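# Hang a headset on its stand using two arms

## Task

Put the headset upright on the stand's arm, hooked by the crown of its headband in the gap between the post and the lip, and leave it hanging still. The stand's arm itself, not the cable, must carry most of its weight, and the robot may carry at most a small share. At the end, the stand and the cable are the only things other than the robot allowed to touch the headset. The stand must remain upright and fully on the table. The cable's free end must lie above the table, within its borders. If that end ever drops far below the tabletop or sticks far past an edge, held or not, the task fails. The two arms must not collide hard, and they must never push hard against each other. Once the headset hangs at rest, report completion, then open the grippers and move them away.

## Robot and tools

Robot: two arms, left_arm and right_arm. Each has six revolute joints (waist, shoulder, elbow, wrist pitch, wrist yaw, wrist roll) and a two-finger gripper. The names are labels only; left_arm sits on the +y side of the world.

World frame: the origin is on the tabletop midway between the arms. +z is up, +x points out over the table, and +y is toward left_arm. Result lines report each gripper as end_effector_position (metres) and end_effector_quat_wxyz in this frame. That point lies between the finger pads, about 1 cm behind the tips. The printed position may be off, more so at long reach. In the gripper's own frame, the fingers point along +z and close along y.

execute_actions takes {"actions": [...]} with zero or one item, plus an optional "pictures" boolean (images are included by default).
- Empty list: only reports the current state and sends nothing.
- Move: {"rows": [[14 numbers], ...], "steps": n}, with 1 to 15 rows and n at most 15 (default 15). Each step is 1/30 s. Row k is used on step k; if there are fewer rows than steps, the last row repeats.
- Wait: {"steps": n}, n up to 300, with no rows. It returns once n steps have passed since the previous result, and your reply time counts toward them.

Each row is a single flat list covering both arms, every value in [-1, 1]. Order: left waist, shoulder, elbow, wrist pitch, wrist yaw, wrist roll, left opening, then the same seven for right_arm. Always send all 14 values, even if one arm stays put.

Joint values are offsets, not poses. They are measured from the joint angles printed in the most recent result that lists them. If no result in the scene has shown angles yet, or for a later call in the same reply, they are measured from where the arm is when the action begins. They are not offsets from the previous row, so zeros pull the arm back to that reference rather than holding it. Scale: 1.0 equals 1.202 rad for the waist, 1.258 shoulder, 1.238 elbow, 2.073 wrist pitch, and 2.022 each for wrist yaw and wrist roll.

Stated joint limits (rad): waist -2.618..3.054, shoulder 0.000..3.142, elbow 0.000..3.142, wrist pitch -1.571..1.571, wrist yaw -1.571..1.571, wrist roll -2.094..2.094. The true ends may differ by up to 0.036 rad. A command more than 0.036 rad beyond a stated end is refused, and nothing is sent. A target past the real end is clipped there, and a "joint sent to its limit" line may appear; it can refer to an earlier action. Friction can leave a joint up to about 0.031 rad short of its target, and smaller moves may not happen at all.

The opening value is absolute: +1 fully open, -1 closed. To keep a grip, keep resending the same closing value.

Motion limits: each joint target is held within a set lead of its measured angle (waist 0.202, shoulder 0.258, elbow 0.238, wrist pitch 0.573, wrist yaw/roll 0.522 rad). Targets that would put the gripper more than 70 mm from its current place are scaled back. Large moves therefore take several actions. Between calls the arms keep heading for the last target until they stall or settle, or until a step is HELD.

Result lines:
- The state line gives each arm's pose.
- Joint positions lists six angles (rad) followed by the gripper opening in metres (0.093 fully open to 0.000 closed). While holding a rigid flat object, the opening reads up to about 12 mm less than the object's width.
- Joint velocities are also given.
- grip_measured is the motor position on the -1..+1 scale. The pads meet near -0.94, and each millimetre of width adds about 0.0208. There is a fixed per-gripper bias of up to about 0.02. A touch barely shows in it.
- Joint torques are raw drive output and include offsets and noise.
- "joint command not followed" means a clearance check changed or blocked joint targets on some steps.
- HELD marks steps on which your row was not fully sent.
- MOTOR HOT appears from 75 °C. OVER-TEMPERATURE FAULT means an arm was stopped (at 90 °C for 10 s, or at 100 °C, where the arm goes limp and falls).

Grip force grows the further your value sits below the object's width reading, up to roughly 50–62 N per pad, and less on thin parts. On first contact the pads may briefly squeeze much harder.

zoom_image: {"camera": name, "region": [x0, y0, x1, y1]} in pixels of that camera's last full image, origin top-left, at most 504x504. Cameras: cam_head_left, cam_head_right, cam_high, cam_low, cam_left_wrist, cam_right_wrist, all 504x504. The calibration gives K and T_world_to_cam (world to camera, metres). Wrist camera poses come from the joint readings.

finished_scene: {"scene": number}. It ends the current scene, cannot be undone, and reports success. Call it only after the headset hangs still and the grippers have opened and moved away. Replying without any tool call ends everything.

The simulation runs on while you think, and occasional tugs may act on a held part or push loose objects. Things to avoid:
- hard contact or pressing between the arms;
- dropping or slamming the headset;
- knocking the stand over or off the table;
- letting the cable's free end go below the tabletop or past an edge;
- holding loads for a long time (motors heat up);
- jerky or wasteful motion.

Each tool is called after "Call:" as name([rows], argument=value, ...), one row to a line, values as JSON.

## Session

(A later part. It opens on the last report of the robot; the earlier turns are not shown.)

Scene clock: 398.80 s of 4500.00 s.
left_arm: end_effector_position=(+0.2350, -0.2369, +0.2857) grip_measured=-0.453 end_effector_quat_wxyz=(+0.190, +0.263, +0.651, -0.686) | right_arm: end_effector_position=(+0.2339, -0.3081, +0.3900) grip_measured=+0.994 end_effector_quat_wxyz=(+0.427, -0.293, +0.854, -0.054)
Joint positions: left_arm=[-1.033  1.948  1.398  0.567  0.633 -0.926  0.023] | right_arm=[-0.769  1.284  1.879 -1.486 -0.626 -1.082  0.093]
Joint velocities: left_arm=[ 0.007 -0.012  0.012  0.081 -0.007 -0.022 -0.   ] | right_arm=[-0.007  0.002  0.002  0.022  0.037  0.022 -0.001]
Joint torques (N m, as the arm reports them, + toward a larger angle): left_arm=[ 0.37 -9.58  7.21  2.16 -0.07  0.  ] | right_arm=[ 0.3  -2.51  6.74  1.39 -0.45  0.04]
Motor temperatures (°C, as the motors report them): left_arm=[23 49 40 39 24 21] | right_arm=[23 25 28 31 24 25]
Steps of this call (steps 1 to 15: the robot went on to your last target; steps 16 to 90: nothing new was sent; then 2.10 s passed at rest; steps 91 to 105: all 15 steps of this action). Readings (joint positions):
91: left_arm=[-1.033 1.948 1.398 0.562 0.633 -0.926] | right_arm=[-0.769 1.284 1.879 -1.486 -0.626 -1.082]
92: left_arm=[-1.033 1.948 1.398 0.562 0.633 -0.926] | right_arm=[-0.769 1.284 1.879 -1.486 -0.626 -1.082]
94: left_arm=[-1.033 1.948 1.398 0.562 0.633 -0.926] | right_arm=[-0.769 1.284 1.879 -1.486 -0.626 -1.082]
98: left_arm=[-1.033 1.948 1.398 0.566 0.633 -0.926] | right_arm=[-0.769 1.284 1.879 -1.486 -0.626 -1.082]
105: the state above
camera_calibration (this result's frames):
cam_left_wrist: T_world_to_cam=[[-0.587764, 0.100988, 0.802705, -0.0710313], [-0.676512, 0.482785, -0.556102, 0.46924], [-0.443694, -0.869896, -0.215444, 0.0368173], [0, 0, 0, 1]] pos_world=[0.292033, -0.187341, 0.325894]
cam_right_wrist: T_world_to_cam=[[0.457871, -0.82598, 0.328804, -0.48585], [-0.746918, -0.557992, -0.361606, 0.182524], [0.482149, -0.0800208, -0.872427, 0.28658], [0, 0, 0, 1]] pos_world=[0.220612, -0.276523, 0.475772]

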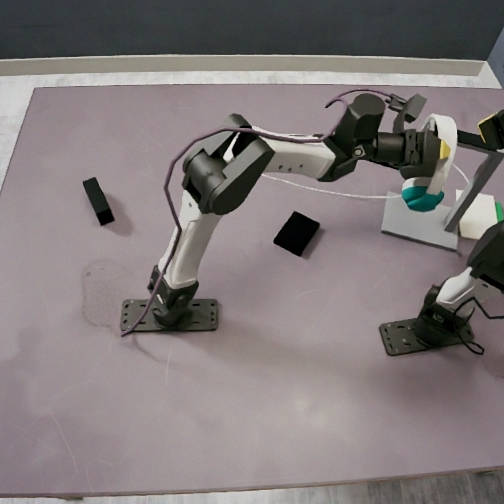

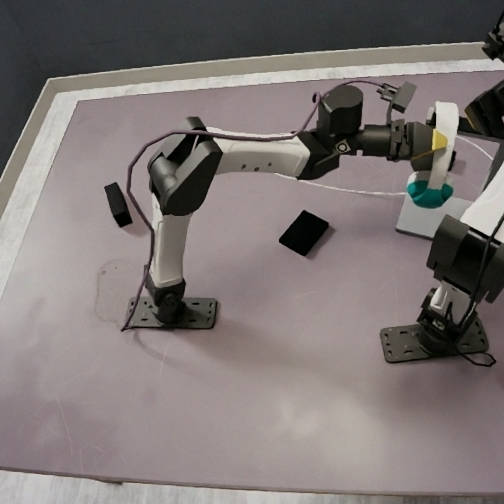

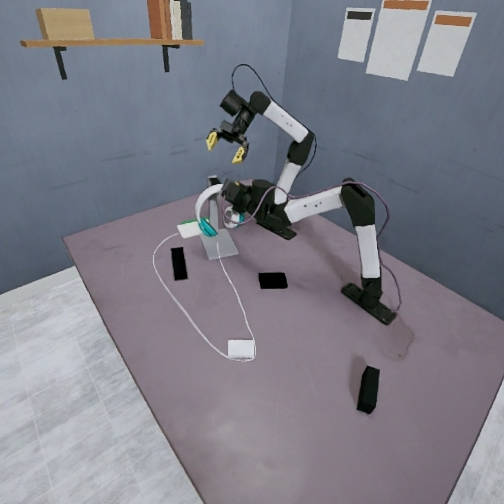

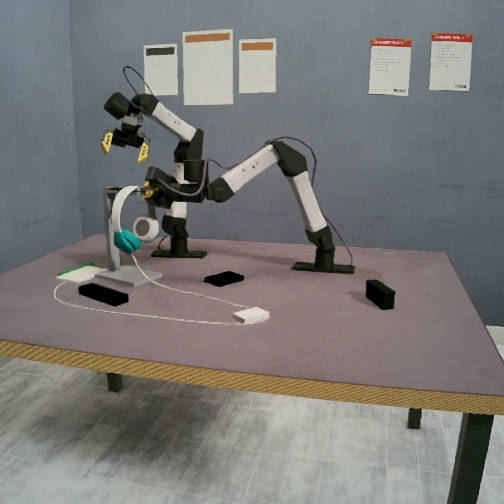

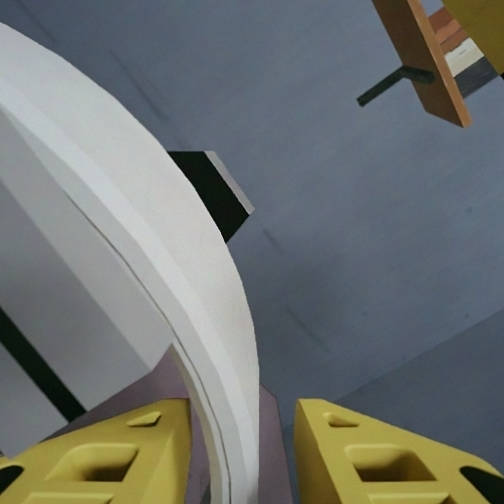

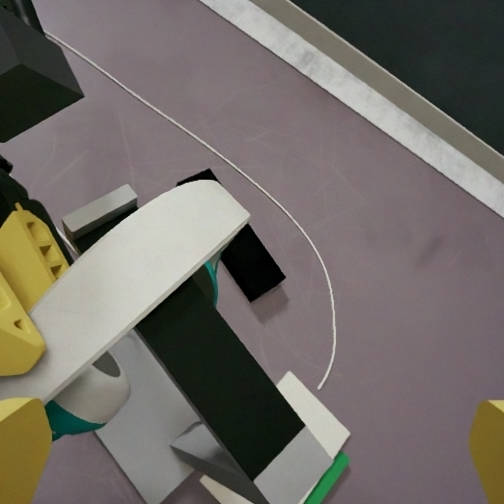

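Call:
execute_actions([
  {"rows": [[0.004,-0.02,-0.01,0.012,0.0024,0,-0.45,0,0,0,0,0,0,1],[0.008,-0.028,-0.02,0.013,0.0048,0,-0.45,0,0,0,0,0,0,1],[0.012,-0.036,-0.031,0.015,0.0072,0,-0.45,0,0,0,0,0,0,1],[0.016,-0.043,-0.041,0.016,0.0096,0,-0.45,0,0,0,0,0,0,1],[0.02,-0.051,-0.051,0.018,0.012,0,-0.45,0,0,0,0,0,0,1],[0.024,-0.059,-0.061,0.019,0.0144,0,-0.45,0,0,0,0,0,0,1],[0.028,-0.066,-0.071,0.021,0.0168,0,-0.45,0,0,0,0,0,0,1],[0.033,-0.074,-0.082,0.022,0.0192,0,-0.45,0,0,0,0,0,0,1],[0.037,-0.081,-0.092,0.024,0.0216,0,-0.45,0,0,0,0,0,0,1],[0.041,-0.089,-0.102,0.025,0.024,0,-0.45,0,0,0,0,0,0,1],[0.045,-0.097,-0.112,0.027,0.0264,0,-0.45,0,0,0,0,0,0,1],[0.049,-0.104,-0.122,0.028,0.0288,0,-0.45,0,0,0,0,0,0,1],[0.053,-0.112,-0.133,0.03,0.0312,0,-0.45,0,0,0,0,0,0,1],[0.057,-0.119,-0.143,0.031,0.0336,0,-0.45,0,0,0,0,0,0,1],[0.061,-0.127,-0.153,0.033,0.036,0,-0.45,0,0,0,0,0,0,1]], "steps": 15},
])

Scene clock: 413.40 s of 4500.00 s.
left_arm: end_effector_position=(+0.2386, -0.1971, +0.2936) grip_measured=-0.452 end_effector_quat_wxyz=(+0.199, +0.262, +0.647, -0.688) | right_arm: end_effector_position=(+0.2339, -0.3081, +0.3900) grip_measured=+0.994 end_effector_quat_wxyz=(+0.427, -0.293, +0.854, -0.054)
Joint positions: left_arm=[-0.98   1.823  1.25   0.606  0.675 -0.926  0.023] | right_arm=[-0.769  1.284  1.879 -1.486 -0.626 -1.082  0.093]
Joint velocities: left_arm=[ 0.115 -0.276 -0.369  0.11   0.139  0.022  0.001] | right_arm=[-0.007  0.007 -0.017  0.007 -0.007 -0.007 -0.001]
Joint torques (N m, as the arm reports them, + toward a larger angle): left_arm=[ 1.07 -9.79  5.79  2.11  0.04  0.  ] | right_arm=[ 0.2  -2.64  6.69  1.37 -0.43  0.04]
Motor temperatures (°C, as the motors report them): left_arm=[23 49 39 38 24 21] | right_arm=[23 25 29 31 24 25]
Steps of this call (steps 1 to 15: the robot went on to your last target; steps 16 to 200: nothing new was sent; then 7.43 s passed at rest; steps 201 to 215: all 15 steps of this action). Readings (joint positions):
201: left_arm=[-1.033 1.948 1.398 0.569 0.633 -0.926] | right_arm=[-0.769 1.284 1.879 -1.486 -0.626 -1.082]
202: left_arm=[-1.033 1.946 1.397 0.569 0.633 -0.926] | right_arm=[-0.769 1.284 1.879 -1.486 -0.626 -1.082]
204: left_arm=[-1.033 1.934 1.383 0.573 0.634 -0.926] | right_arm=[-0.769 1.284 1.879 -1.486 -0.626 -1.082]
208: left_arm=[-1.021 1.893 1.336 0.581 0.645 -0.926] | right_arm=[-0.769 1.284 1.879 -1.486 -0.626 -1.082]
215: the state above
camera_calibration (this result's frames):
cam_left_wrist: T_world_to_cam=[[-0.596307, 0.104714, 0.795898, -0.0744755], [-0.676776, 0.46764, -0.568584, 0.457582], [-0.431732, -0.877695, -0.207988, 0.0681108], [0, 0, 0, 1]] pos_world=[0.294676, -0.146404, 0.333615]
cam_right_wrist: T_world_to_cam=[[0.457871, -0.82598, 0.328804, -0.48585], [-0.746918, -0.557992, -0.361606, 0.182524], [0.482149, -0.0800208, -0.872427, 0.28658], [0, 0, 0, 1]] pos_world=[0.220612, -0.276523, 0.475772]

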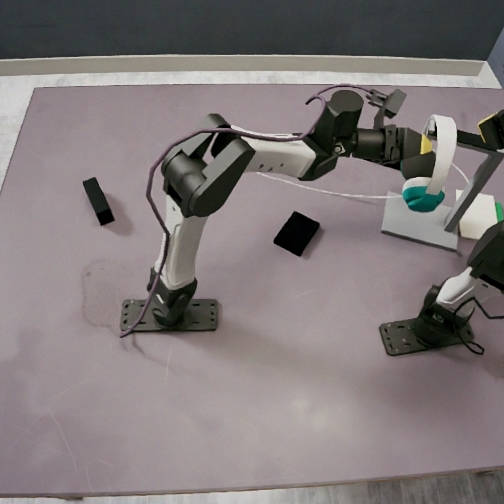

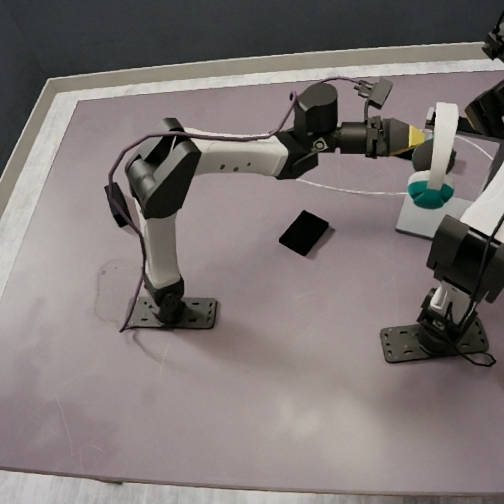

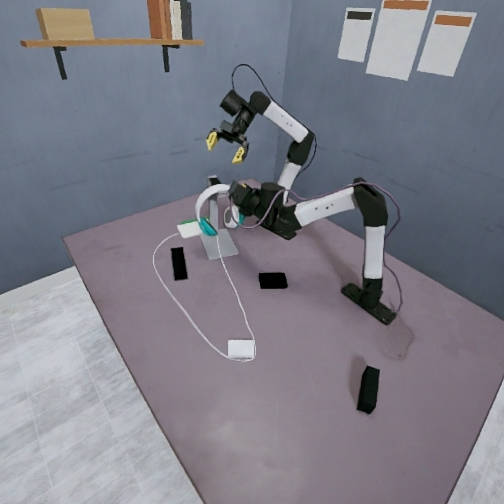

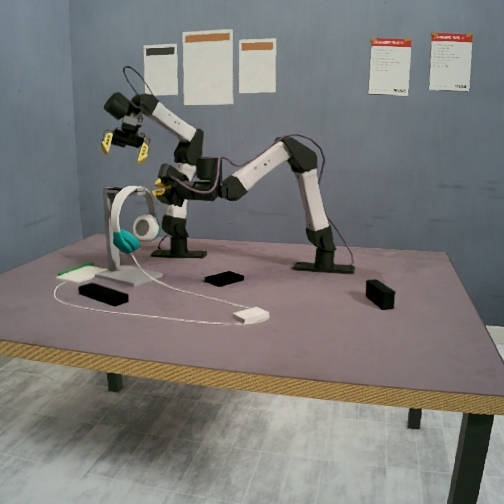

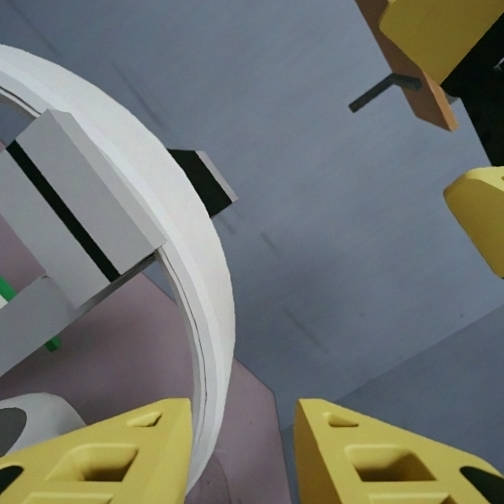

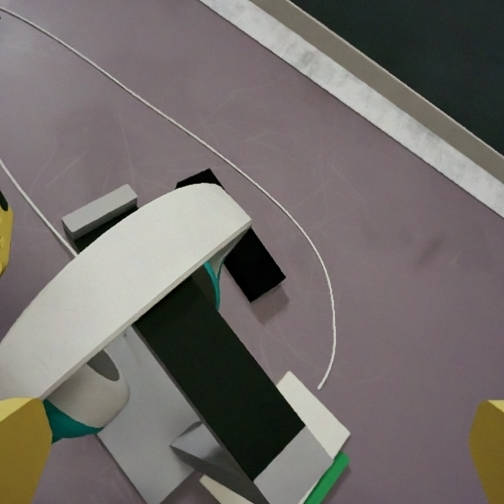

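Call:
execute_actions([
  {"rows": [[0.02,-0.03,-0.03,0.01,0.01,0,-0.45,0,0,0,0,0,0,1],[0.04,-0.05,-0.045,0.012,0.015,0,-0.45,0,0,0,0,0,0,1],[0.06,-0.07,-0.06,0.014,0.02,0,-0.45,0,0,0,0,0,0,1],[0.08,-0.09,-0.075,0.016,0.025,0,-0.45,0,0,0,0,0,0,1],[0.10,-0.11,-0.09,0.018,0.03,0,-0.45,0,0,0,0,0,0,1],[0.12,-0.13,-0.105,0.02,0.035,0,-0.45,0,0,0,0,0,0,1],[0.14,-0.15,-0.12,0.02,0.04,0,-0.45,0,0,0,0,0,0,1],[0.16,-0.17,-0.135,0.02,0.04,0,-0.45,0,0,0,0,0,0,1],[0.18,-0.19,-0.15,0.02,0.04,0,-0.45,0,0,0,0,0,0,1],[0.20,-0.21,-0.16,0.02,0.04,0,-0.45,0,0,0,0,0,0,1]], "steps": 15},
])

Scene clock: 417.90 s of 4500.00 s.
left_arm: end_effector_position=(+0.2983, -0.0910, +0.3477) grip_measured=-0.452 end_effector_quat_wxyz=(+0.301, +0.220, +0.627, -0.684) | right_arm: end_effector_position=(+0.2339, -0.3081, +0.3900) grip_measured=+0.994 end_effector_quat_wxyz=(+0.427, -0.293, +0.854, -0.054)
Joint positions: left_arm=[-0.734  1.563  1.077  0.644  0.735 -0.926  0.023] | right_arm=[-0.769  1.284  1.879 -1.486 -0.626 -1.082  0.093]
Joint velocities: left_arm=[-0.007 -0.012  0.002  0.022  0.183 -0.022  0.   ] | right_arm=[-0.012  0.012  0.002  0.037  0.051 -0.051 -0.001]
Joint torques (N m, as the arm reports them, + toward a larger angle): left_arm=[-0.04 -6.57  5.36  1.8  -0.12  0.  ] | right_arm=[ 0.25 -2.6   6.6   1.38 -0.42  0.04]
Motor temperatures (°C, as the motors report them): left_arm=[23 49 39 38 24 21] | right_arm=[23 25 29 31 25 25]
Steps of this call (steps 1 to 30: the robot went on to your last target; steps 31 to 120: nothing new was sent; steps 121 to 135: all 15 steps of this action). Readings (joint positions):
121: left_arm=[-0.970 1.804 1.229 0.621 0.696 -0.926] | right_arm=[-0.769 1.284 1.879 -1.486 -0.626 -1.082]
122: left_arm=[-0.968 1.802 1.227 0.621 0.696 -0.926] | right_arm=[-0.769 1.284 1.879 -1.486 -0.626 -1.082]
124: left_arm=[-0.950 1.778 1.201 0.621 0.703 -0.926] | right_arm=[-0.769 1.284 1.879 -1.486 -0.626 -1.082]
128: left_arm=[-0.851 1.680 1.128 0.621 0.727 -0.926] | right_arm=[-0.769 1.284 1.879 -1.486 -0.626 -1.082]
135: the state above
camera_calibration (this result's frames):
cam_left_wrist: T_world_to_cam=[[-0.676643, 0.0572942, 0.734079, -0.051966], [-0.694251, 0.282487, -0.661979, 0.499944], [-0.245295, -0.957559, -0.151366, 0.115711], [0, 0, 0, 1]] pos_world=[0.340308, -0.0274498, 0.386614]
cam_right_wrist: T_world_to_cam=[[0.457871, -0.82598, 0.328804, -0.48585], [-0.746918, -0.557992, -0.361606, 0.182524], [0.482149, -0.0800208, -0.872427, 0.28658], [0, 0, 0, 1]] pos_world=[0.220612, -0.276523, 0.475772]

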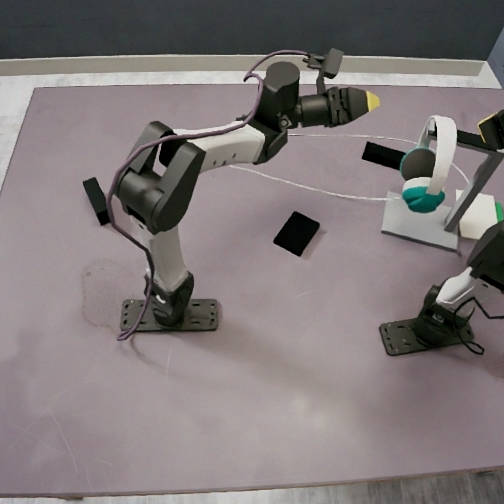

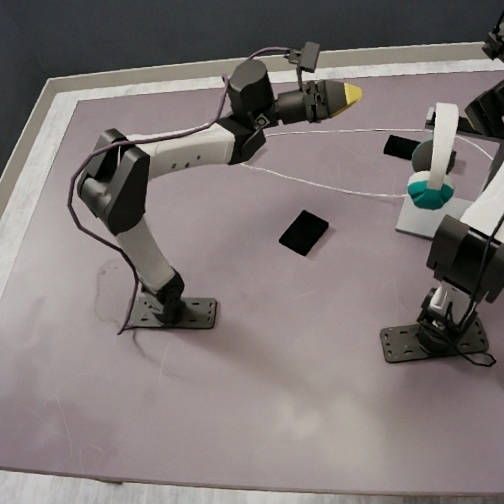

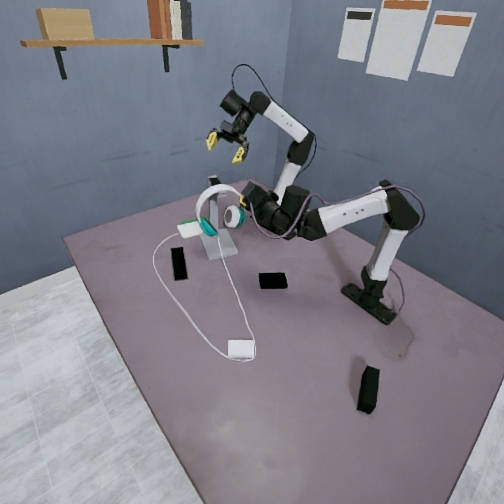

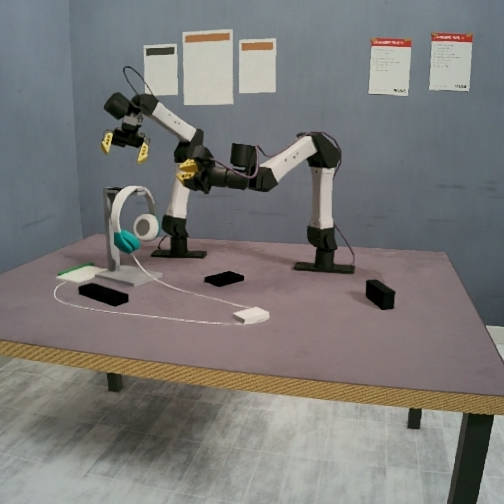

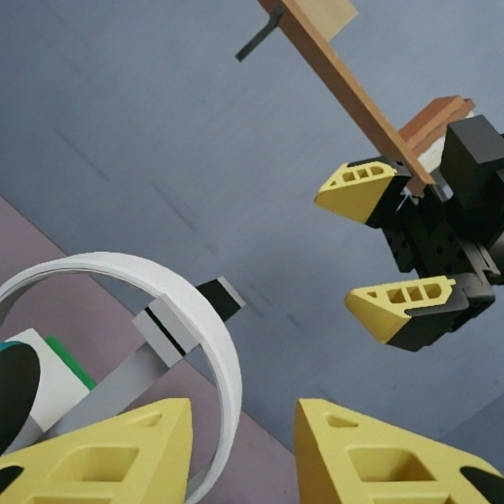

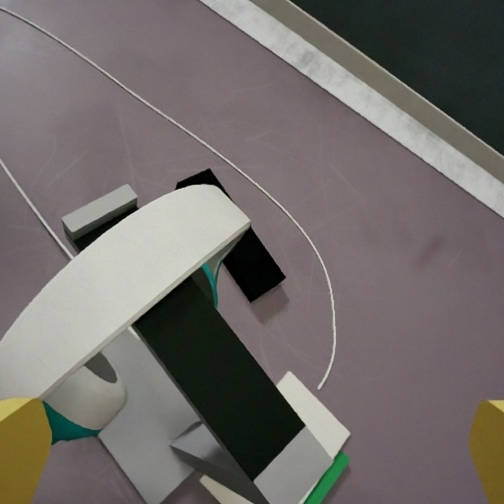

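Call:
finished_scene(scene=1)

The scene is finished: the task was done.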